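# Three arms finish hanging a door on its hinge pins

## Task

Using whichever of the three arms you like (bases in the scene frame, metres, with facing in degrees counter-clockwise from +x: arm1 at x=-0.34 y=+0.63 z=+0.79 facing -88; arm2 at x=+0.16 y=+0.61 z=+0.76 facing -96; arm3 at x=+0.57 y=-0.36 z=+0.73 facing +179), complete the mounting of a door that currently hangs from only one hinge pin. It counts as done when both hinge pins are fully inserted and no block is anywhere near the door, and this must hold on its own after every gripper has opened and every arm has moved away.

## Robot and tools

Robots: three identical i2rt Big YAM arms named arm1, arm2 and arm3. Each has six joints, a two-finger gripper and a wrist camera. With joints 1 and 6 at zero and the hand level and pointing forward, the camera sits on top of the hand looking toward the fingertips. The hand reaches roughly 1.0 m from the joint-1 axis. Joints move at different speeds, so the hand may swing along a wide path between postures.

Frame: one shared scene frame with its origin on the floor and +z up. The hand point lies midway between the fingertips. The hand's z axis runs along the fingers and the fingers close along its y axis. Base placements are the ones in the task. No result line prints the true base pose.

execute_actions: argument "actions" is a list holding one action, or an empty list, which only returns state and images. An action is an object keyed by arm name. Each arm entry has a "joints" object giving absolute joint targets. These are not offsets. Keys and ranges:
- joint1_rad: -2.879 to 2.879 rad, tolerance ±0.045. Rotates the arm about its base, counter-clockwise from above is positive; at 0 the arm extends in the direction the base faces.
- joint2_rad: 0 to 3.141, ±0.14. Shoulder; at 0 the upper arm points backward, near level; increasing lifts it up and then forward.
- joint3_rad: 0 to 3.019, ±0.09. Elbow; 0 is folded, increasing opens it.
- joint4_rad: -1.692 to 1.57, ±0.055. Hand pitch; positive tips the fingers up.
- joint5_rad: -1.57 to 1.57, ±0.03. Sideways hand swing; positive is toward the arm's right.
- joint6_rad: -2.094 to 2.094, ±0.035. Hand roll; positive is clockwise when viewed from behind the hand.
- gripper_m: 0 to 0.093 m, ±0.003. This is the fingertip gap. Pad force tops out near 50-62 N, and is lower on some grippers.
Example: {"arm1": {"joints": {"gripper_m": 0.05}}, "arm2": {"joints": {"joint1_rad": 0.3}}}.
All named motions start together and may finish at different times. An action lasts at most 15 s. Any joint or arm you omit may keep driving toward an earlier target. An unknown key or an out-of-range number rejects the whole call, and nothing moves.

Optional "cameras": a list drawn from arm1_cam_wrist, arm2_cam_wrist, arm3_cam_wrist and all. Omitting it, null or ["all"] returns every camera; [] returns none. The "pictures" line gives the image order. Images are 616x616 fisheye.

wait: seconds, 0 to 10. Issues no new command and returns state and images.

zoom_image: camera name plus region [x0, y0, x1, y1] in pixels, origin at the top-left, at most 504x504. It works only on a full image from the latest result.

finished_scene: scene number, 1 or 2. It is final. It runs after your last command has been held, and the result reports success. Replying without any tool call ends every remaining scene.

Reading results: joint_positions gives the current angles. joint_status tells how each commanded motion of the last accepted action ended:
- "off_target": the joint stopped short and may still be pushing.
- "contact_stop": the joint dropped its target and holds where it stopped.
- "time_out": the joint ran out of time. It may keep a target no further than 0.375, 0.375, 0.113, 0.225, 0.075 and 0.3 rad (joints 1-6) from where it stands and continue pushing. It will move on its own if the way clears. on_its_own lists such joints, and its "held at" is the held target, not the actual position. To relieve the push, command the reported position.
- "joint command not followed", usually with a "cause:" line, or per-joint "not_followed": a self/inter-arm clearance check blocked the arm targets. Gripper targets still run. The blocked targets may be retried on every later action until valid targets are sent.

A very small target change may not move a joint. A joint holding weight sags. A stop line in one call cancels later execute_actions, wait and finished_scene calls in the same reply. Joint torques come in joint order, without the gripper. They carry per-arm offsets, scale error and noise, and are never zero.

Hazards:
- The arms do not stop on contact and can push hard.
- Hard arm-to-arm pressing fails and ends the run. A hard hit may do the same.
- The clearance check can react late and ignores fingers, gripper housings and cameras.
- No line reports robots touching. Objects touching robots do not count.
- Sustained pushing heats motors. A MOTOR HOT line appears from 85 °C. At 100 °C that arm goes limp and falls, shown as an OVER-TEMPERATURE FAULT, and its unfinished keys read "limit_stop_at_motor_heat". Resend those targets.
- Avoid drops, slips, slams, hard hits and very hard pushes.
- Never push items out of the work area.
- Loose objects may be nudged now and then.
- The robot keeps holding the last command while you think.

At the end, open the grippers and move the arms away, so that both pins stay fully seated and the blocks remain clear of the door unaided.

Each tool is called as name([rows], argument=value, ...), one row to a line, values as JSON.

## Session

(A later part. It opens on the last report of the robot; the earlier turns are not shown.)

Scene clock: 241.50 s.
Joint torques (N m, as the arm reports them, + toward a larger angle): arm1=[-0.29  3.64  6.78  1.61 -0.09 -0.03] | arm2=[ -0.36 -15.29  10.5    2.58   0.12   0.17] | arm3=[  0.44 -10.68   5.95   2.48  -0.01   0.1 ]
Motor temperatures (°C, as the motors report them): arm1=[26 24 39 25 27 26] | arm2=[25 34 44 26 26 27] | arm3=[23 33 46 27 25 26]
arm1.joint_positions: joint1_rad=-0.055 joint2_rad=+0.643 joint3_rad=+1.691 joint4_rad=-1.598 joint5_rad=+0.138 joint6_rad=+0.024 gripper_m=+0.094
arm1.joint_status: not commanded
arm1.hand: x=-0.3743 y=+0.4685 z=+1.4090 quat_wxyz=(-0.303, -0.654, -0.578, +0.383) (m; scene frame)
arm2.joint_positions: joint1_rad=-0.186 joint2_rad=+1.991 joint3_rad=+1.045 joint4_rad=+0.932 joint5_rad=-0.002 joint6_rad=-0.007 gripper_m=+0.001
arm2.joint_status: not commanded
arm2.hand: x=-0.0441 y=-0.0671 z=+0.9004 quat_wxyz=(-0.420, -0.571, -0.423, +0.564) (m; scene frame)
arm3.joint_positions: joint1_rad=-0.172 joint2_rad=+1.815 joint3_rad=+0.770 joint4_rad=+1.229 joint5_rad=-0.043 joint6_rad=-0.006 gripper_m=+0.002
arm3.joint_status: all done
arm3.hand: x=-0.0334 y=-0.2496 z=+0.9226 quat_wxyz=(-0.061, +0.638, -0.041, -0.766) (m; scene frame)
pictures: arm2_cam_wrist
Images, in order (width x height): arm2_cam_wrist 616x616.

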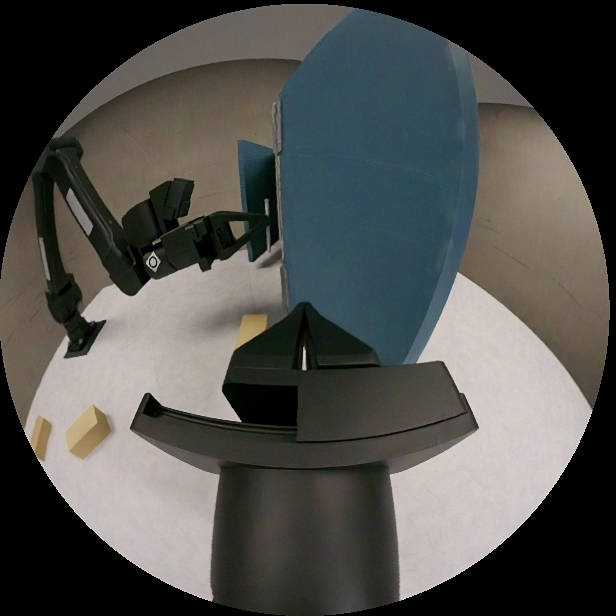

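execute_actions([
  {"arm3":{"joints":{"joint3_rad":0.845,"joint4_rad":1.2}}},
], cameras=[])

execute_actions([
  {"arm3":{"joints":{"joint2_rad":1.9,"joint4_rad":1.28,"joint5_rad":-0.04}}},
], cameras=["arm2_cam_wrist","arm3_cam_wrist"])

zoom_image(camera="arm2_cam_wrist", region=[230,170,330,310])

zoom_image(camera="arm3_cam_wrist", region=[250,230,360,400])

Scene clock: 251.43 s.
Joint torques (N m, as the arm reports them, + toward a larger angle): arm1=[-0.11  3.64  6.79  1.67 -0.09 -0.02] | arm2=[ -0.06 -15.18  10.5    2.48   0.09   0.19] | arm3=[  0.03 -11.16   9.02   1.26  -0.03   0.1 ]
Motor temperatures (°C, as the motors report them): arm1=[26 24 39 25 27 26] | arm2=[25 34 44 26 26 27] | arm3=[23 33 44 27 25 26]
arm1.joint_positions: joint1_rad=-0.055 joint2_rad=+0.643 joint3_rad=+1.691 joint4_rad=-1.598 joint5_rad=+0.138 joint6_rad=+0.024 gripper_m=+0.094
arm1.joint_status: not commanded
arm1.hand: x=-0.3743 y=+0.4685 z=+1.4090 quat_wxyz=(-0.303, -0.654, -0.578, +0.383) (m; scene frame)
arm2.joint_positions: joint1_rad=-0.186 joint2_rad=+1.991 joint3_rad=+1.045 joint4_rad=+0.932 joint5_rad=-0.002 joint6_rad=-0.007 gripper_m=+0.001
arm2.joint_status: not commanded
arm2.hand: x=-0.0441 y=-0.0671 z=+0.9004 quat_wxyz=(-0.420, -0.571, -0.423, +0.564) (m; scene frame)
arm3.joint_positions: joint1_rad=-0.172 joint2_rad=+1.816 joint3_rad=+0.812 joint4_rad=+1.209 joint5_rad=-0.043 joint6_rad=-0.006 gripper_m=+0.002
arm3.joint_status: all done
arm3.hand: x=-0.0458 y=-0.2472 z=+0.9358 quat_wxyz=(-0.062, +0.630, -0.040, -0.773) (m; scene frame)
pictures: none
No camera images: the call's "cameras" was empty. Leave "cameras" out to get every camera's image.

Scene clock: 252.23 s.
Joint torques (N m, as the arm reports them, + toward a larger angle): arm1=[-0.1   3.61  6.76  1.65 -0.1  -0.02] | arm2=[ -0.05 -14.67  10.37   2.42   0.1    0.18] | arm3=[  0.09 -12.36   8.4    2.49  -0.01   0.11]
Motor temperatures (°C, as the motors report them): arm1=[26 24 39 25 27 26] | arm2=[25 34 44 26 26 27] | arm3=[23 33 44 27 25 26]
arm1.joint_positions: joint1_rad=-0.055 joint2_rad=+0.643 joint3_rad=+1.691 joint4_rad=-1.598 joint5_rad=+0.138 joint6_rad=+0.024 gripper_m=+0.094
arm1.joint_status: not commanded
arm1.hand: x=-0.3743 y=+0.4685 z=+1.4090 quat_wxyz=(-0.303, -0.654, -0.578, +0.383) (m; scene frame)
arm2.joint_positions: joint1_rad=-0.186 joint2_rad=+1.991 joint3_rad=+1.045 joint4_rad=+0.932 joint5_rad=-0.002 joint6_rad=-0.007 gripper_m=+0.001
arm2.joint_status: not commanded
arm2.hand: x=-0.0441 y=-0.0671 z=+0.9004 quat_wxyz=(-0.420, -0.571, -0.423, +0.564) (m; scene frame)
arm3.joint_positions: joint1_rad=-0.172 joint2_rad=+1.897 joint3_rad=+0.812 joint4_rad=+1.259 joint5_rad=-0.043 joint6_rad=-0.006 gripper_m=+0.002
arm3.joint_status: all done
arm3.hand: x=-0.0483 y=-0.2467 z=+0.8989 quat_wxyz=(-0.061, +0.642, -0.042, -0.763) (m; scene frame)
pictures: arm2_cam_wrist, arm3_cam_wrist
Images, in order (width x height): arm2_cam_wrist 616x616, arm3_cam_wrist 616x616.

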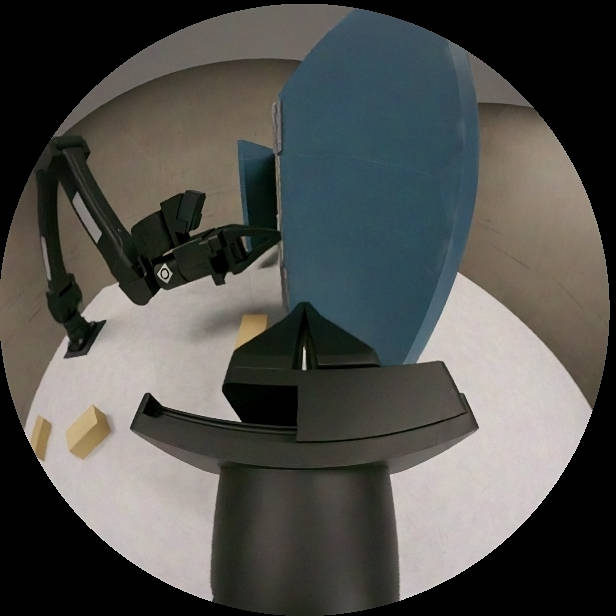

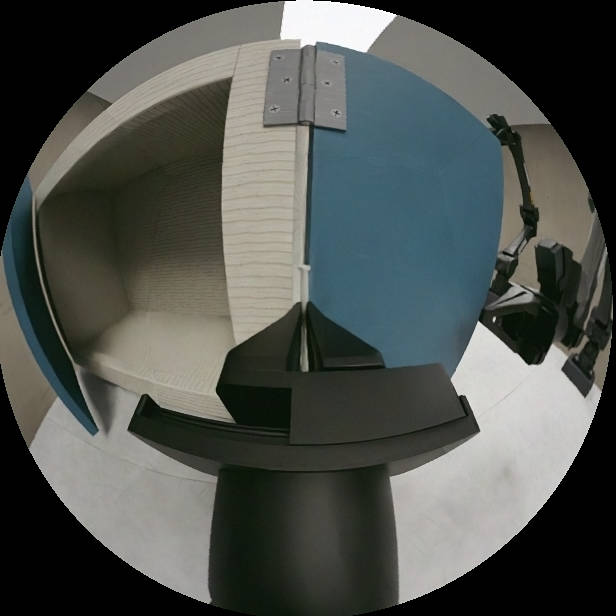

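Region (230, 170, 330, 310) of arm2_cam_wrist's 616x616 image, scaled by 3.600, with more detail than that image has; it fills the left 360 columns of this view, and the rest is white.

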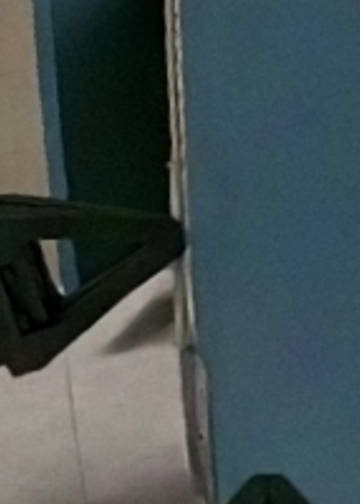

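Region (250, 230, 360, 400) of arm3_cam_wrist's 616x616 image, scaled by 2.965, with more detail than that image has; it fills the left 326 columns of this view, and the rest is white.

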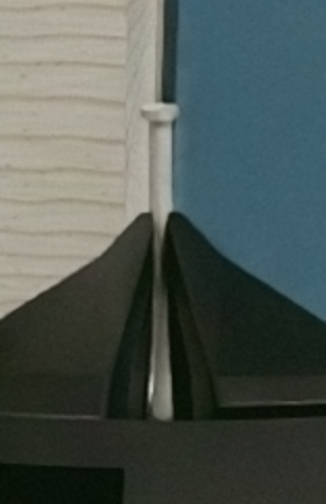

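execute_actions([
  {"arm3":{"joints":{"joint2_rad":1.94,"joint4_rad":1.33}}},
], cameras=["arm2_cam_wrist"])

zoom_image(camera="arm2_cam_wrist", region=[230,190,330,310])

Scene clock: 256.07 s.
Joint torques (N m, as the arm reports them, + toward a larger angle): arm1=[-0.26  3.62  6.79  1.66 -0.09 -0.03] | arm2=[ -0.25 -14.94  10.43   2.57   0.1    0.2 ] | arm3=[  0.4  -11.11   8.1    2.36  -0.03   0.11]
Motor temperatures (°C, as the motors report them): arm1=[26 24 39 25 27 26] | arm2=[25 34 44 26 26 27] | arm3=[23 33 44 27 25 26]
arm1.joint_positions: joint1_rad=-0.055 joint2_rad=+0.643 joint3_rad=+1.691 joint4_rad=-1.598 joint5_rad=+0.138 joint6_rad=+0.024 gripper_m=+0.094
arm1.joint_status: not commanded
arm1.hand: x=-0.3743 y=+0.4685 z=+1.4090 quat_wxyz=(-0.303, -0.654, -0.578, +0.383) (m; scene frame)
arm2.joint_positions: joint1_rad=-0.186 joint2_rad=+1.991 joint3_rad=+1.045 joint4_rad=+0.932 joint5_rad=-0.002 joint6_rad=-0.007 gripper_m=+0.001
arm2.joint_status: not commanded
arm2.hand: x=-0.0441 y=-0.0671 z=+0.9004 quat_wxyz=(-0.420, -0.571, -0.423, +0.564) (m; scene frame)
arm3.joint_positions: joint1_rad=-0.172 joint2_rad=+1.921 joint3_rad=+0.813 joint4_rad=+1.312 joint5_rad=-0.043 joint6_rad=-0.006 gripper_m=+0.002
arm3.joint_status: all done
arm3.hand: x=-0.0473 y=-0.2469 z=+0.8974 quat_wxyz=(-0.062, +0.630, -0.041, -0.773) (m; scene frame)
pictures: arm2_cam_wrist
Images, in order (width x height): arm2_cam_wrist 616x616.

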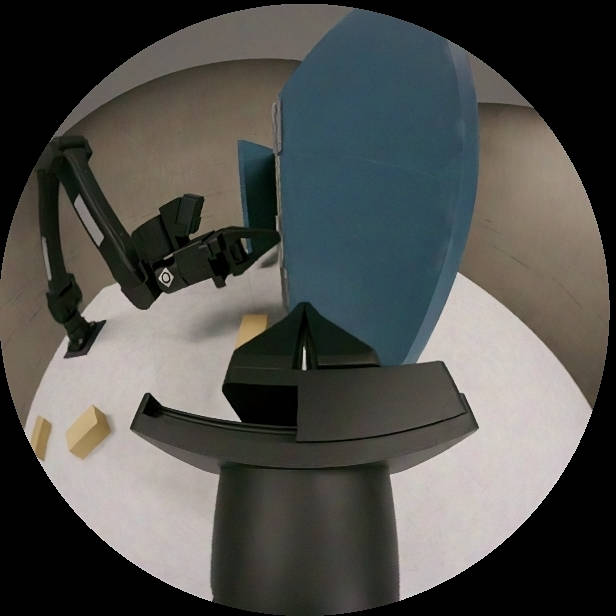

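Region (230, 190, 330, 310) of arm2_cam_wrist's 616x616 image, scaled by 4.200, with more detail than that image has.

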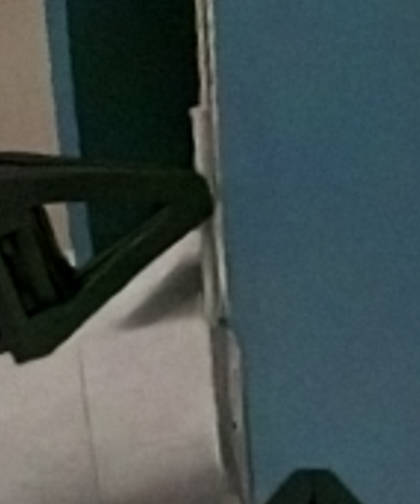

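execute_actions([
  {"arm3":{"joints":{"joint2_rad":1.90,"joint3_rad":0.86}}},
], cameras=[])

execute_actions([
  {"arm3":{"joints":{"joint2_rad":1.97,"joint4_rad":1.35}}},
], cameras=["arm2_cam_wrist","arm3_cam_wrist"])

zoom_image(camera="arm2_cam_wrist", region=[230,190,330,310])

Scene clock: 262.67 s.
Joint torques (N m, as the arm reports them, + toward a larger angle): arm1=[-0.11  3.65  6.8   1.65 -0.09 -0.01] | arm2=[  0.12 -15.22  10.43   2.48   0.11   0.18] | arm3=[  0.92 -14.47   8.75   2.32  -0.03   0.1 ]
Motor temperatures (°C, as the motors report them): arm1=[26 24 39 25 27 26] | arm2=[25 34 44 26 26 27] | arm3=[23 33 44 27 25 26]
arm1.joint_positions: joint1_rad=-0.055 joint2_rad=+0.643 joint3_rad=+1.691 joint4_rad=-1.598 joint5_rad=+0.138 joint6_rad=+0.024 gripper_m=+0.094
arm1.joint_status: not commanded
arm1.hand: x=-0.3743 y=+0.4685 z=+1.4090 quat_wxyz=(-0.303, -0.654, -0.578, +0.383) (m; scene frame)
arm2.joint_positions: joint1_rad=-0.186 joint2_rad=+1.991 joint3_rad=+1.045 joint4_rad=+0.932 joint5_rad=-0.002 joint6_rad=-0.007 gripper_m=+0.001
arm2.joint_status: not commanded
arm2.hand: x=-0.0441 y=-0.0671 z=+0.9004 quat_wxyz=(-0.420, -0.571, -0.423, +0.564) (m; scene frame)
arm3.joint_positions: joint1_rad=-0.172 joint2_rad=+1.921 joint3_rad=+0.824 joint4_rad=+1.312 joint5_rad=-0.043 joint6_rad=-0.006 gripper_m=+0.002
arm3.joint_status: all done
arm3.hand: x=-0.0502 y=-0.2464 z=+0.9017 quat_wxyz=(-0.062, +0.626, -0.040, -0.776) (m; scene frame)
pictures: none
No camera images: the call's "cameras" was empty. Leave "cameras" out to get every camera's image.

Scene clock: 263.33 s.
Joint torques (N m, as the arm reports them, + toward a larger angle): arm1=[-0.31  3.5   6.85  1.62 -0.09 -0.02] | arm2=[ -0.19 -15.06  10.39   2.46   0.09   0.21] | arm3=[  0.62 -10.57   8.3    1.84  -0.05   0.12]
Motor temperatures (°C, as the motors report them): arm1=[26 24 39 25 27 26] | arm2=[25 34 44 26 26 27] | arm3=[23 33 44 27 25 26]
arm1.joint_positions: joint1_rad=-0.055 joint2_rad=+0.643 joint3_rad=+1.691 joint4_rad=-1.598 joint5_rad=+0.138 joint6_rad=+0.024 gripper_m=+0.094
arm1.joint_status: not commanded
arm1.hand: x=-0.3743 y=+0.4685 z=+1.4090 quat_wxyz=(-0.303, -0.654, -0.578, +0.383) (m; scene frame)
arm2.joint_positions: joint1_rad=-0.186 joint2_rad=+1.991 joint3_rad=+1.045 joint4_rad=+0.932 joint5_rad=-0.002 joint6_rad=-0.007 gripper_m=+0.001
arm2.joint_status: not commanded
arm2.hand: x=-0.0441 y=-0.0671 z=+0.9004 quat_wxyz=(-0.420, -0.571, -0.423, +0.564) (m; scene frame)
arm3.joint_positions: joint1_rad=-0.172 joint2_rad=+1.943 joint3_rad=+0.826 joint4_rad=+1.344 joint5_rad=-0.042 joint6_rad=-0.006 gripper_m=+0.002
arm3.joint_status: all done
arm3.hand: x=-0.0501 y=-0.2462 z=+0.8972 quat_wxyz=(-0.063, +0.621, -0.040, -0.780) (m; scene frame)
pictures: arm2_cam_wrist, arm3_cam_wrist
Images, in order (width x height): arm2_cam_wrist 616x616, arm3_cam_wrist 616x616.

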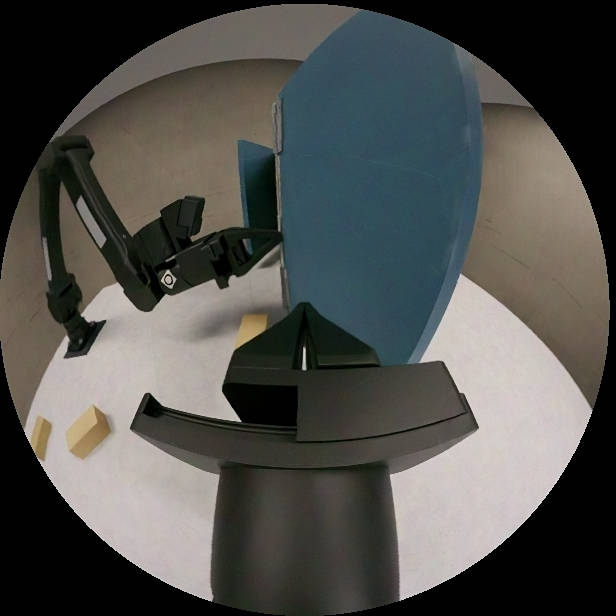

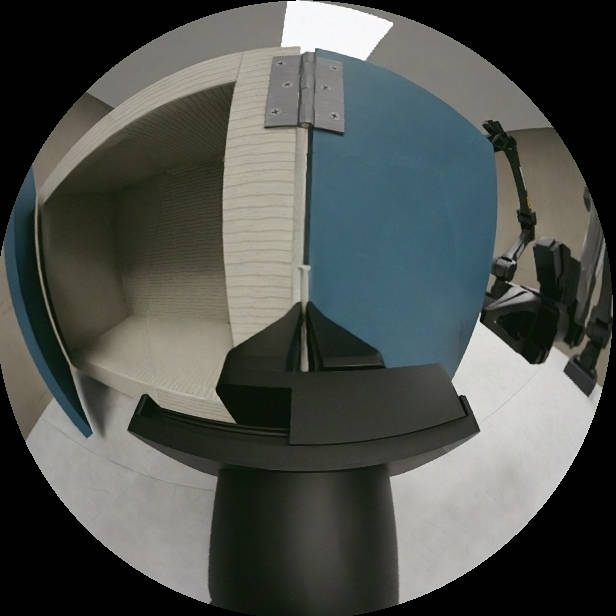

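Region (230, 190, 330, 310) of arm2_cam_wrist's 616x616 image, scaled by 4.200, with more detail than that image has.

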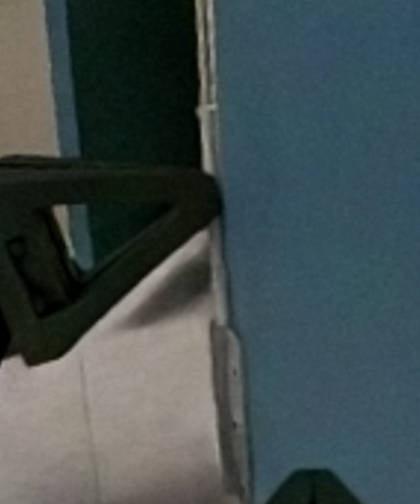

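execute_actions([
  {"arm3":{"joints":{"joint5_rad":-0.075}}},
], cameras=[])

execute_actions([
  {"arm3":{"joints":{"joint5_rad":-0.01}}},
], cameras=["arm3_cam_wrist"])

zoom_image(camera="arm3_cam_wrist", region=[240,230,370,420])

Scene clock: 269.07 s.
Joint torques (N m, as the arm reports them, + toward a larger angle): arm1=[-0.22  3.69  6.79  1.62 -0.09 -0.03] | arm2=[ -0.04 -15.49  10.53   2.53   0.11   0.18] | arm3=[  0.41 -10.83   8.14   1.81  -0.52   0.08]
Motor temperatures (°C, as the motors report them): arm1=[26 24 39 25 27 26] | arm2=[25 34 44 26 26 27] | arm3=[23 33 44 27 25 26]
arm1.joint_positions: joint1_rad=-0.055 joint2_rad=+0.643 joint3_rad=+1.691 joint4_rad=-1.598 joint5_rad=+0.138 joint6_rad=+0.024 gripper_m=+0.094
arm1.joint_status: not commanded
arm1.hand: x=-0.3743 y=+0.4685 z=+1.4090 quat_wxyz=(-0.303, -0.654, -0.578, +0.383) (m; scene frame)
arm2.joint_positions: joint1_rad=-0.186 joint2_rad=+1.991 joint3_rad=+1.045 joint4_rad=+0.932 joint5_rad=-0.002 joint6_rad=-0.007 gripper_m=+0.001
arm2.joint_status: not commanded
arm2.hand: x=-0.0441 y=-0.0671 z=+0.9004 quat_wxyz=(-0.420, -0.571, -0.423, +0.564) (m; scene frame)
arm3.joint_positions: joint1_rad=-0.173 joint2_rad=+1.944 joint3_rad=+0.827 joint4_rad=+1.344 joint5_rad=-0.065 joint6_rad=-0.006 gripper_m=+0.002
arm3.joint_status: all done
arm3.hand: x=-0.0509 y=-0.2498 z=+0.8970 quat_wxyz=(-0.056, +0.622, -0.031, -0.780) (m; scene frame)
pictures: none
No camera images: the call's "cameras" was empty. Leave "cameras" out to get every camera's image.

Scene clock: 269.67 s.
Joint torques (N m, as the arm reports them, + toward a larger angle): arm1=[-0.23  3.71  6.86  1.63 -0.09 -0.02] | arm2=[  0.43 -15.33  10.47   2.47   0.08   0.19] | arm3=[ -0.09 -10.74   8.23   1.88   0.46   0.09]
Motor temperatures (°C, as the motors report them): arm1=[26 24 39 25 27 26] | arm2=[25 34 44 26 26 27] | arm3=[23 33 44 27 25 26]
arm1.joint_positions: joint1_rad=-0.055 joint2_rad=+0.643 joint3_rad=+1.691 joint4_rad=-1.598 joint5_rad=+0.138 joint6_rad=+0.024 gripper_m=+0.094
arm1.joint_status: not commanded
arm1.hand: x=-0.3743 y=+0.4685 z=+1.4090 quat_wxyz=(-0.303, -0.654, -0.578, +0.383) (m; scene frame)
arm2.joint_positions: joint1_rad=-0.186 joint2_rad=+1.991 joint3_rad=+1.045 joint4_rad=+0.932 joint5_rad=-0.002 joint6_rad=-0.007 gripper_m=+0.001
arm2.joint_status: not commanded
arm2.hand: x=-0.0441 y=-0.0671 z=+0.9004 quat_wxyz=(-0.420, -0.571, -0.423, +0.564) (m; scene frame)
arm3.joint_positions: joint1_rad=-0.164 joint2_rad=+1.944 joint3_rad=+0.827 joint4_rad=+1.344 joint5_rad=-0.025 joint6_rad=-0.005 gripper_m=+0.002
arm3.joint_status: all done
arm3.hand: x=-0.0509 y=-0.2485 z=+0.8969 quat_wxyz=(-0.065, +0.621, -0.044, -0.780) (m; scene frame)
pictures: arm3_cam_wrist
Images, in order (width x height): arm3_cam_wrist 616x616.

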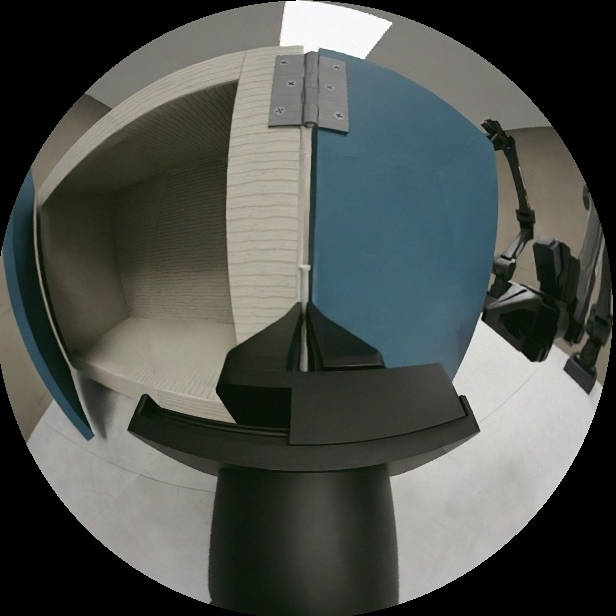

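Region (240, 230, 370, 420) of arm3_cam_wrist's 616x616 image, scaled by 2.653, with more detail than that image has; it fills the left 345 columns of this view, and the rest is white.

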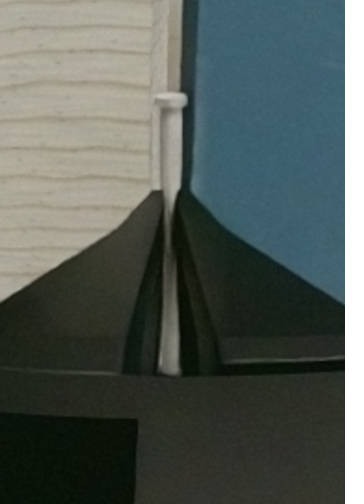

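execute_actions([
  {"arm3":{"joints":{"joint1_rad":-0.173,"joint5_rad":-0.045,"joint2_rad":2.0,"joint4_rad":1.38}}},
], cameras=["arm2_cam_wrist"])

zoom_image(camera="arm2_cam_wrist", region=[230,190,330,310])

Scene clock: 275.90 s.
Joint torques (N m, as the arm reports them, + toward a larger angle): arm1=[-0.34  3.7   6.8   1.61 -0.1  -0.02] | arm2=[  0.4  -15.14  10.47   2.48   0.11   0.19] | arm3=[-0.5  -9.72  7.68  1.65 -0.46  0.11]
Motor temperatures (°C, as the motors report them): arm1=[26 24 39 25 27 26] | arm2=[25 34 44 26 26 27] | arm3=[23 33 44 27 25 26]
arm1.joint_positions: joint1_rad=-0.055 joint2_rad=+0.643 joint3_rad=+1.691 joint4_rad=-1.598 joint5_rad=+0.138 joint6_rad=+0.024 gripper_m=+0.094
arm1.joint_status: not commanded
arm1.hand: x=-0.3743 y=+0.4685 z=+1.4090 quat_wxyz=(-0.303, -0.654, -0.578, +0.383) (m; scene frame)
arm2.joint_positions: joint1_rad=-0.186 joint2_rad=+1.991 joint3_rad=+1.045 joint4_rad=+0.932 joint5_rad=-0.002 joint6_rad=-0.007 gripper_m=+0.001
arm2.joint_status: not commanded
arm2.hand: x=-0.0441 y=-0.0671 z=+0.9004 quat_wxyz=(-0.420, -0.571, -0.423, +0.564) (m; scene frame)
arm3.joint_positions: joint1_rad=-0.166 joint2_rad=+1.963 joint3_rad=+0.832 joint4_rad=+1.380 joint5_rad=-0.037 joint6_rad=-0.005 gripper_m=+0.002
arm3.joint_status: all done
arm3.hand: x=-0.0510 y=-0.2496 z=+0.8961 quat_wxyz=(-0.062, +0.613, -0.039, -0.787) (m; scene frame)
pictures: arm2_cam_wrist
Images, in order (width x height): arm2_cam_wrist 616x616.

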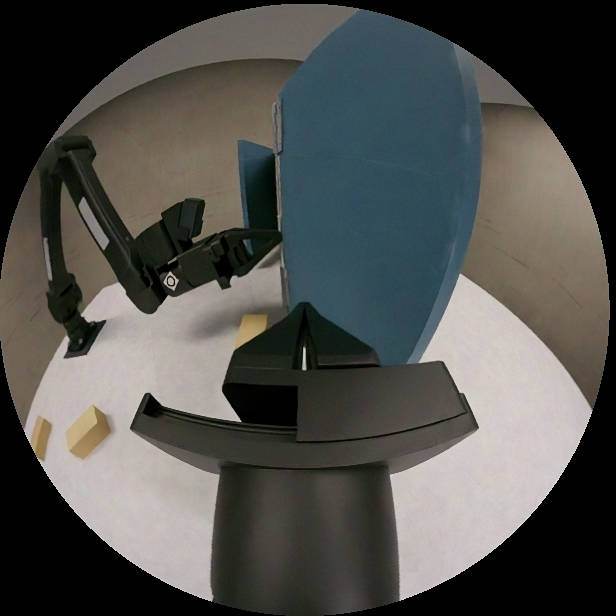

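Region (230, 190, 330, 310) of arm2_cam_wrist's 616x616 image, scaled by 4.200, with more detail than that image has.

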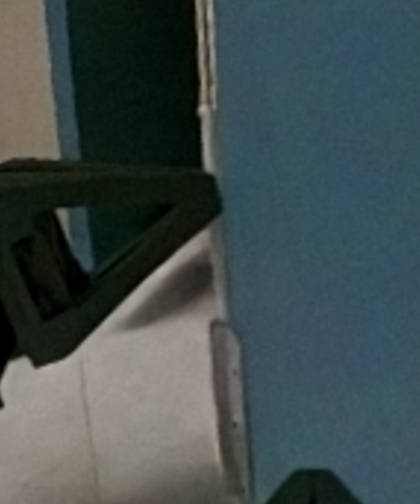

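execute_actions(actions="[{\"arm3\":{\"joints\":{\"joint2_rad\":1.92,\"joint4_rad\":1.33},},\"arm2\":{\"joints\":{\"joint1_rad\":-0.03,\"joint5_rad\":0.6}}}]", cameras=["arm2_cam_wrist"])


execute_actions([
  {"arm3":{"joints":{"joint2_rad":1.92,"joint4_rad":1.33}},"arm2":{"joints":{"joint1_rad":-0.03,"joint5_rad":0.6}}},
], cameras=["arm2_cam_wrist"])

Scene clock: 287.70 s.
Joint torques (N m, as the arm reports them, + toward a larger angle): arm1=[-0.12  3.5   6.8   1.61 -0.08 -0.02] | arm2=[ -0.48 -15.12  10.37   2.41   0.22   0.16] | arm3=[ -0.26 -14.58   7.73   1.11  -0.47   0.08]
Motor temperatures (°C, as the motors report them): arm1=[26 24 39 25 27 26] | arm2=[25 34 44 26 26 27] | arm3=[23 33 44 27 25 26]
arm1.joint_positions: joint1_rad=-0.055 joint2_rad=+0.643 joint3_rad=+1.691 joint4_rad=-1.598 joint5_rad=+0.138 joint6_rad=+0.024 gripper_m=+0.094
arm1.joint_status: not commanded
arm1.hand: x=-0.3743 y=+0.4685 z=+1.4090 quat_wxyz=(-0.303, -0.654, -0.578, +0.383) (m; scene frame)
arm2.joint_positions: joint1_rad=-0.025 joint2_rad=+1.991 joint3_rad=+1.045 joint4_rad=+0.932 joint5_rad=+0.596 joint6_rad=-0.007 gripper_m=+0.001
arm2.joint_status: all done
arm2.hand: x=-0.0249 y=-0.0490 z=+0.9009 quat_wxyz=(-0.285, -0.649, -0.292, +0.642) (m; scene frame)
arm3.joint_positions: joint1_rad=-0.166 joint2_rad=+1.946 joint3_rad=+0.832 joint4_rad=+1.345 joint5_rad=-0.037 joint6_rad=-0.005 gripper_m=+0.002
arm3.joint_status: all done
arm3.hand: x=-0.0523 y=-0.2491 z=+0.8978 quat_wxyz=(-0.062, +0.620, -0.040, -0.781) (m; scene frame)
pictures: arm2_cam_wrist
Images, in order (width x height): arm2_cam_wrist 616x616.

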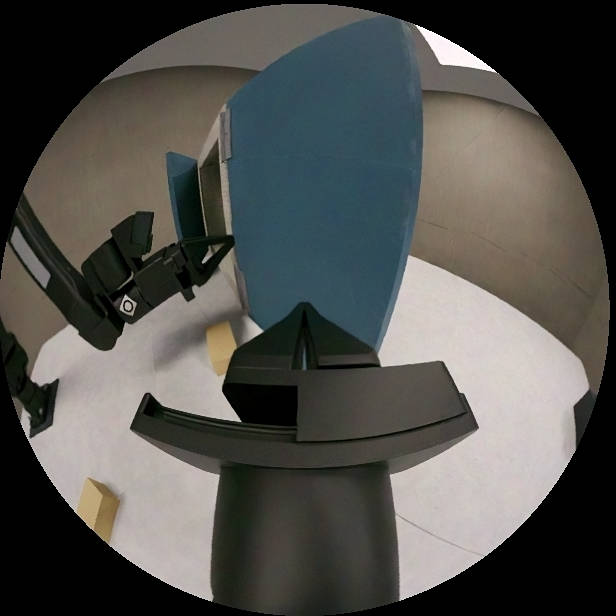

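zoom_image(camera="arm2_cam_wrist", region=[180,190,290,320])

Region (180, 190, 290, 320) of arm2_cam_wrist's 616x616 image, scaled by 3.877, with more detail than that image has; it fills the left 426 columns of this view, and the rest is white.

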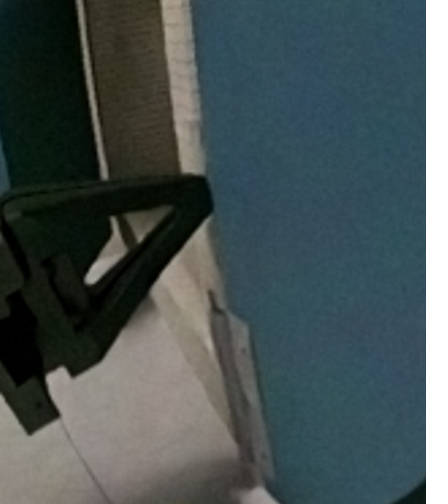

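execute_actions([
  {"arm3":{"joints":{"joint1_rad":-0.173,"joint2_rad":1.88,"joint3_rad":0.78,"joint4_rad":1.27,"joint5_rad":-0.045}}},
], cameras=["arm2_cam_wrist","arm3_cam_wrist"])

zoom_image(camera="arm2_cam_wrist", region=[180,190,290,320])

Scene clock: 296.80 s.
Joint torques (N m, as the arm reports them, + toward a larger angle): arm1=[-0.26  3.61  6.81  1.61 -0.09 -0.02] | arm2=[ -0.55 -14.96  10.35   2.44   0.21   0.22] | arm3=[ -0.61 -13.44   5.2    1.34  -0.28   0.08]
Motor temperatures (°C, as the motors report them): arm1=[26 24 39 25 27 26] | arm2=[25 34 44 26 26 27] | arm3=[23 34 44 27 25 26]
arm1.joint_positions: joint1_rad=-0.055 joint2_rad=+0.643 joint3_rad=+1.691 joint4_rad=-1.598 joint5_rad=+0.138 joint6_rad=+0.024 gripper_m=+0.094
arm1.joint_status: not commanded
arm1.hand: x=-0.3743 y=+0.4685 z=+1.4090 quat_wxyz=(-0.303, -0.654, -0.578, +0.383) (m; scene frame)
arm2.joint_positions: joint1_rad=-0.025 joint2_rad=+1.991 joint3_rad=+1.045 joint4_rad=+0.932 joint5_rad=+0.596 joint6_rad=-0.007 gripper_m=+0.001
arm2.joint_status: not commanded
arm2.hand: x=-0.0249 y=-0.0490 z=+0.9009 quat_wxyz=(-0.285, -0.649, -0.292, +0.642) (m; scene frame)
arm3.joint_positions: joint1_rad=-0.166 joint2_rad=+1.895 joint3_rad=+0.783 joint4_rad=+1.280 joint5_rad=-0.042 joint6_rad=-0.005 gripper_m=+0.002
arm3.joint_status: all done
arm3.hand: x=-0.0394 y=-0.2522 z=+0.8930 quat_wxyz=(-0.058, +0.644, -0.041, -0.761) (m; scene frame)
pictures: arm2_cam_wrist, arm3_cam_wrist
Images, in order (width x height): arm2_cam_wrist 616x616, arm3_cam_wrist 616x616.

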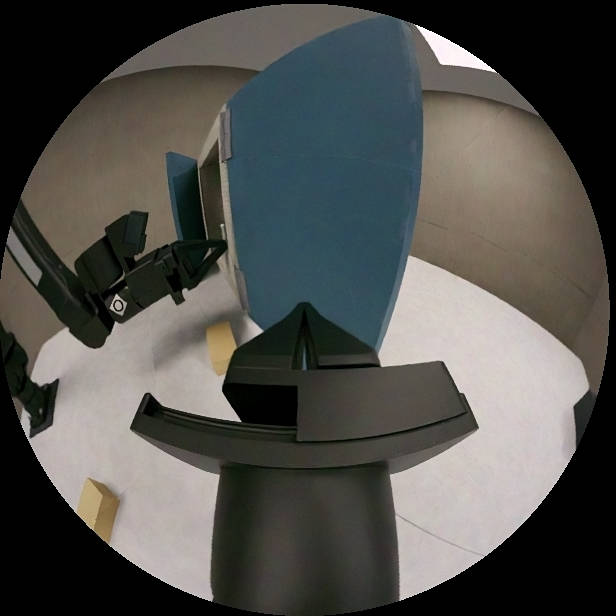

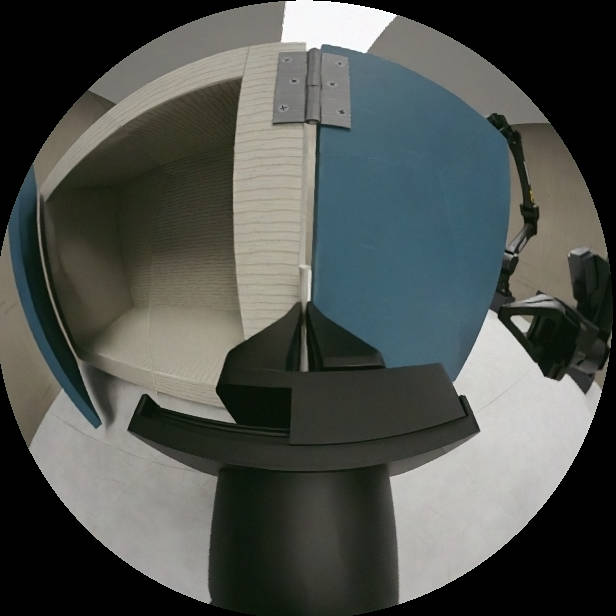

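Region (180, 190, 290, 320) of arm2_cam_wrist's 616x616 image, scaled by 3.877, with more detail than that image has; it fills the left 426 columns of this view, and the rest is white.

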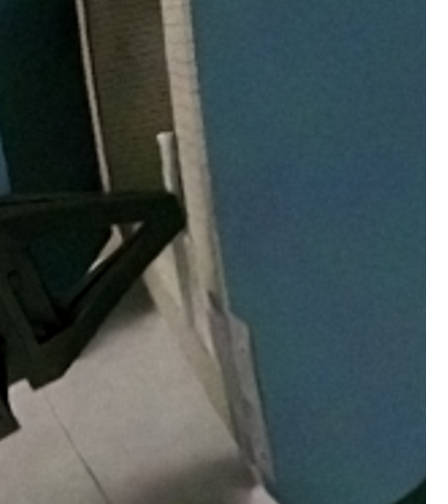

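execute_actions([
  {"arm3":{"joints":{"joint2_rad":1.85,"joint4_rad":1.25,"joint3_rad":0.83}}},
], cameras=[])

execute_actions([
  {"arm3":{"joints":{"joint5_rad":-0.005,"joint3_rad":0.795}}},
], cameras=["arm2_cam_wrist","arm3_cam_wrist"])

zoom_image(camera="arm2_cam_wrist", region=[180,190,290,320])

zoom_image(camera="arm3_cam_wrist", region=[250,60,360,320])

Scene clock: 307.30 s.
Joint torques (N m, as the arm reports them, + toward a larger angle): arm1=[-0.04  3.73  6.81  1.63 -0.08 -0.01] | arm2=[ -0.86 -15.59  10.5    2.44   0.21   0.2 ] | arm3=[ -0.35 -13.53   8.44   1.1   -0.27   0.1 ]
Motor temperatures (°C, as the motors report them): arm1=[26 24 39 25 27 26] | arm2=[25 34 44 26 26 27] | arm3=[23 34 43 27 25 26]
arm1.joint_positions: joint1_rad=-0.055 joint2_rad=+0.643 joint3_rad=+1.691 joint4_rad=-1.598 joint5_rad=+0.138 joint6_rad=+0.024 gripper_m=+0.094
arm1.joint_status: not commanded
arm1.hand: x=-0.3743 y=+0.4685 z=+1.4090 quat_wxyz=(-0.303, -0.654, -0.578, +0.383) (m; scene frame)
arm2.joint_positions: joint1_rad=-0.025 joint2_rad=+1.991 joint3_rad=+1.045 joint4_rad=+0.932 joint5_rad=+0.596 joint6_rad=-0.007 gripper_m=+0.001
arm2.joint_status: not commanded
arm2.hand: x=-0.0249 y=-0.0490 z=+0.9009 quat_wxyz=(-0.285, -0.649, -0.292, +0.642) (m; scene frame)
arm3.joint_positions: joint1_rad=-0.166 joint2_rad=+1.869 joint3_rad=+0.797 joint4_rad=+1.259 joint5_rad=-0.042 joint6_rad=-0.005 gripper_m=+0.002
arm3.joint_status: all done
arm3.hand: x=-0.0433 y=-0.2515 z=+0.9093 quat_wxyz=(-0.059, +0.637, -0.040, -0.768) (m; scene frame)
pictures: none
No camera images: the call's "cameras" was empty. Leave "cameras" out to get every camera's image.

Scene clock: 307.83 s.
Joint torques (N m, as the arm reports them, + toward a larger angle): arm1=[-0.3   3.69  6.75  1.64 -0.09 -0.02] | arm2=[ -0.65 -15.15  10.39   2.46   0.2    0.19] | arm3=[ -0.41 -13.87   5.44   1.37  -0.03   0.07]
Motor temperatures (°C, as the motors report them): arm1=[26 24 39 25 27 26] | arm2=[25 34 44 26 26 27] | arm3=[23 34 43 27 25 26]
arm1.joint_positions: joint1_rad=-0.055 joint2_rad=+0.643 joint3_rad=+1.691 joint4_rad=-1.598 joint5_rad=+0.138 joint6_rad=+0.024 gripper_m=+0.094
arm1.joint_status: not commanded
arm1.hand: x=-0.3743 y=+0.4685 z=+1.4090 quat_wxyz=(-0.303, -0.654, -0.578, +0.383) (m; scene frame)
arm2.joint_positions: joint1_rad=-0.025 joint2_rad=+1.991 joint3_rad=+1.045 joint4_rad=+0.932 joint5_rad=+0.596 joint6_rad=-0.007 gripper_m=+0.001
arm2.joint_status: not commanded
arm2.hand: x=-0.0249 y=-0.0490 z=+0.9009 quat_wxyz=(-0.285, -0.649, -0.292, +0.642) (m; scene frame)
arm3.joint_positions: joint1_rad=-0.166 joint2_rad=+1.869 joint3_rad=+0.797 joint4_rad=+1.259 joint5_rad=-0.009 joint6_rad=-0.005 gripper_m=+0.002
arm3.joint_status: all done
arm3.hand: x=-0.0424 y=-0.2460 z=+0.9093 quat_wxyz=(-0.069, +0.636, -0.053, -0.767) (m; scene frame)
pictures: arm2_cam_wrist, arm3_cam_wrist
Images, in order (width x height): arm2_cam_wrist 616x616, arm3_cam_wrist 616x616.

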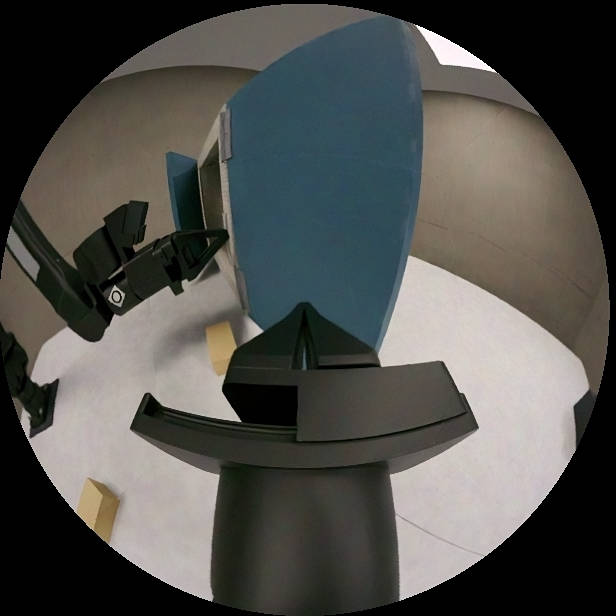

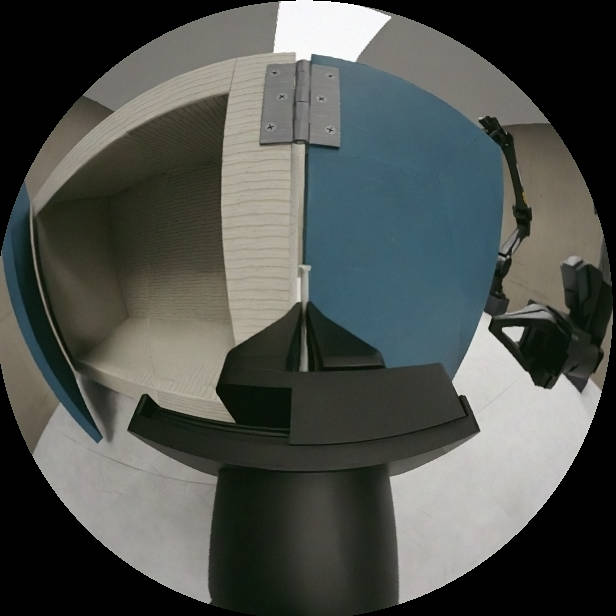

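Region (180, 190, 290, 320) of arm2_cam_wrist's 616x616 image, scaled by 3.877, with more detail than that image has; it fills the left 426 columns of this view, and the rest is white.

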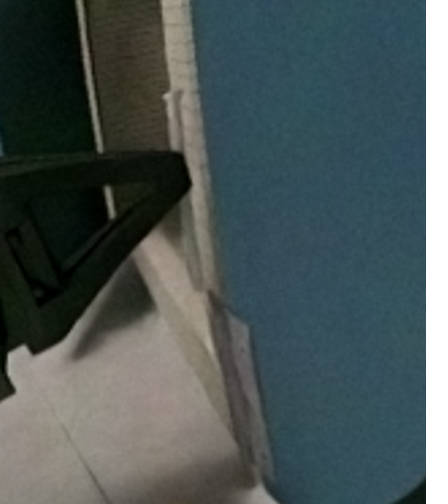

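Region (250, 60, 360, 320) of arm3_cam_wrist's 616x616 image, scaled by 1.938, with more detail than that image has; it fills the left 213 columns of this view, and the rest is white.

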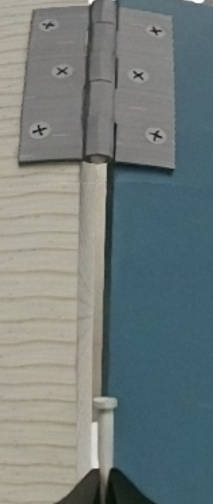

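execute_actions([
  {"arm3":{"joints":{"joint2_rad":1.93,"joint4_rad":1.31,"joint5_rad":-0.015}}},
], cameras=["arm2_cam_wrist"])

zoom_image(camera="arm2_cam_wrist", region=[180,190,290,320])

Scene clock: 313.00 s.
Joint torques (N m, as the arm reports them, + toward a larger angle): arm1=[-0.16  3.56  6.81  1.61 -0.1  -0.02] | arm2=[ -0.85 -15.1   10.23   2.37   0.23   0.22] | arm3=[ -0.26 -11.58   5.11   2.55  -0.28   0.07]
Motor temperatures (°C, as the motors report them): arm1=[26 24 39 25 27 26] | arm2=[25 34 44 26 26 27] | arm3=[23 34 43 27 25 26]
arm1.joint_positions: joint1_rad=-0.055 joint2_rad=+0.643 joint3_rad=+1.691 joint4_rad=-1.598 joint5_rad=+0.138 joint6_rad=+0.024 gripper_m=+0.094
arm1.joint_status: not commanded
arm1.hand: x=-0.3743 y=+0.4685 z=+1.4090 quat_wxyz=(-0.303, -0.654, -0.578, +0.383) (m; scene frame)
arm2.joint_positions: joint1_rad=-0.025 joint2_rad=+1.991 joint3_rad=+1.045 joint4_rad=+0.932 joint5_rad=+0.596 joint6_rad=-0.007 gripper_m=+0.001
arm2.joint_status: not commanded
arm2.hand: x=-0.0249 y=-0.0490 z=+0.9009 quat_wxyz=(-0.285, -0.649, -0.292, +0.642) (m; scene frame)
arm3.joint_positions: joint1_rad=-0.166 joint2_rad=+1.923 joint3_rad=+0.797 joint4_rad=+1.289 joint5_rad=-0.011 joint6_rad=-0.005 gripper_m=+0.002
arm3.joint_status: all done
arm3.hand: x=-0.0433 y=-0.2462 z=+0.8846 quat_wxyz=(-0.068, +0.645, -0.053, -0.759) (m; scene frame)
pictures: arm2_cam_wrist
Images, in order (width x height): arm2_cam_wrist 616x616.

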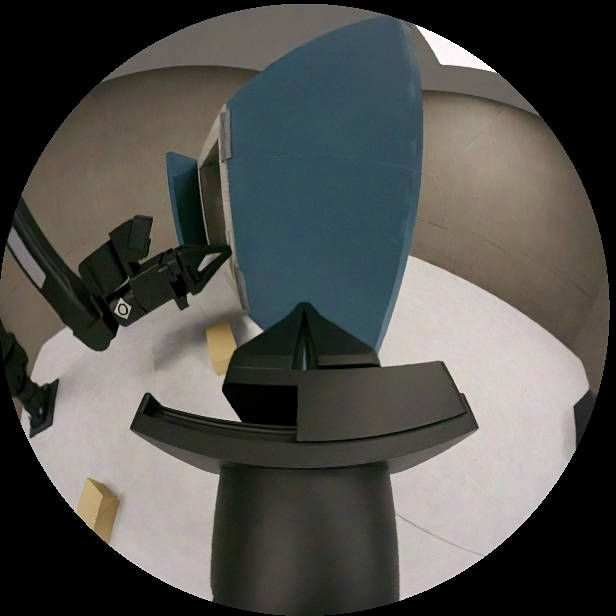

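Region (180, 190, 290, 320) of arm2_cam_wrist's 616x616 image, scaled by 3.877, with more detail than that image has; it fills the left 426 columns of this view, and the rest is white.

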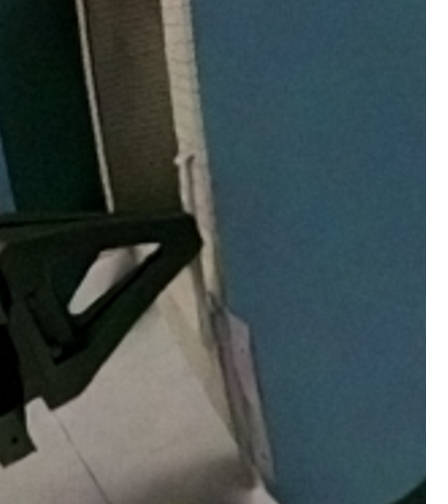

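execute_actions([
  {"arm3":{"joints":{"joint2_rad":1.99,"joint4_rad":1.36}}},
], cameras=["arm2_cam_wrist","arm3_cam_wrist"])

zoom_image(camera="arm2_cam_wrist", region=[180,190,290,320])

Scene clock: 317.40 s.
Joint torques (N m, as the arm reports them, + toward a larger angle): arm1=[-0.31  3.64  6.79  1.62 -0.08 -0.02] | arm2=[ -0.51 -15.02  10.42   2.38   0.19   0.19] | arm3=[ -0.35 -12.31   4.66   2.58  -0.26   0.12]
Motor temperatures (°C, as the motors report them): arm1=[26 24 39 25 27 26] | arm2=[25 34 44 26 26 27] | arm3=[23 34 42 27 25 26]
arm1.joint_positions: joint1_rad=-0.055 joint2_rad=+0.643 joint3_rad=+1.691 joint4_rad=-1.598 joint5_rad=+0.138 joint6_rad=+0.024 gripper_m=+0.094
arm1.joint_status: not commanded
arm1.hand: x=-0.3743 y=+0.4685 z=+1.4090 quat_wxyz=(-0.303, -0.654, -0.578, +0.383) (m; scene frame)
arm2.joint_positions: joint1_rad=-0.025 joint2_rad=+1.991 joint3_rad=+1.045 joint4_rad=+0.932 joint5_rad=+0.596 joint6_rad=-0.007 gripper_m=+0.001
arm2.joint_status: not commanded
arm2.hand: x=-0.0249 y=-0.0490 z=+0.9009 quat_wxyz=(-0.285, -0.649, -0.292, +0.642) (m; scene frame)
arm3.joint_positions: joint1_rad=-0.166 joint2_rad=+1.984 joint3_rad=+0.797 joint4_rad=+1.339 joint5_rad=-0.011 joint6_rad=-0.005 gripper_m=+0.002
arm3.joint_status: all done
arm3.hand: x=-0.0423 y=-0.2464 z=+0.8601 quat_wxyz=(-0.067, +0.649, -0.053, -0.756) (m; scene frame)
pictures: arm2_cam_wrist, arm3_cam_wrist
Images, in order (width x height): arm2_cam_wrist 616x616, arm3_cam_wrist 616x616.

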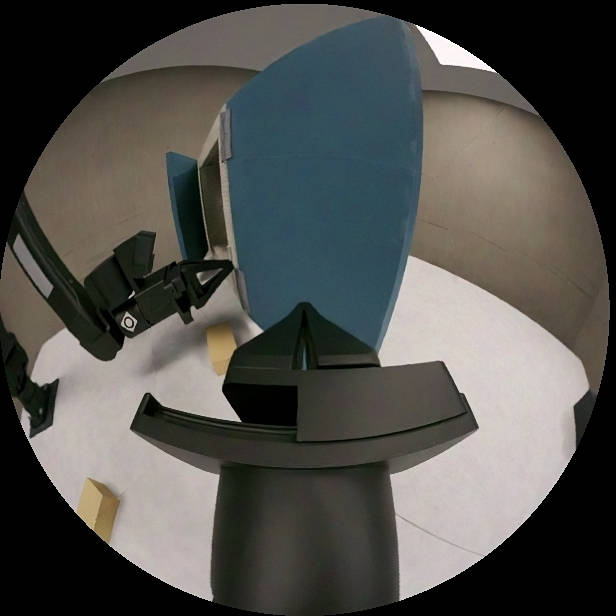

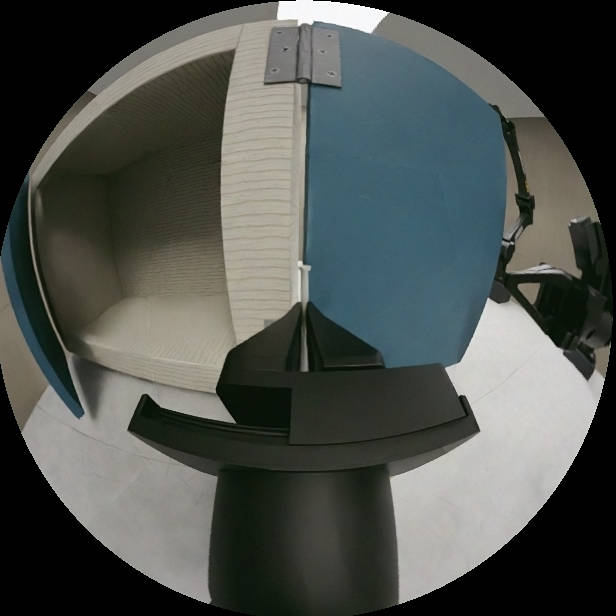

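Region (180, 190, 290, 320) of arm2_cam_wrist's 616x616 image, scaled by 3.877, with more detail than that image has; it fills the left 426 columns of this view, and the rest is white.

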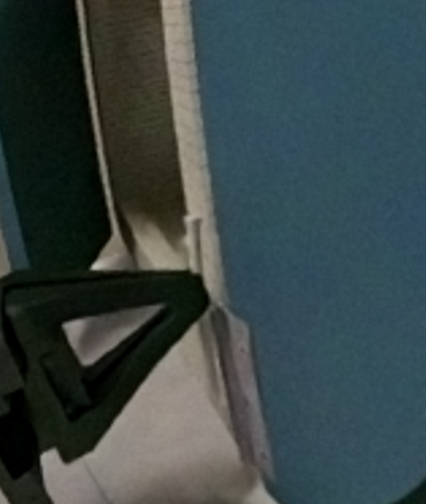

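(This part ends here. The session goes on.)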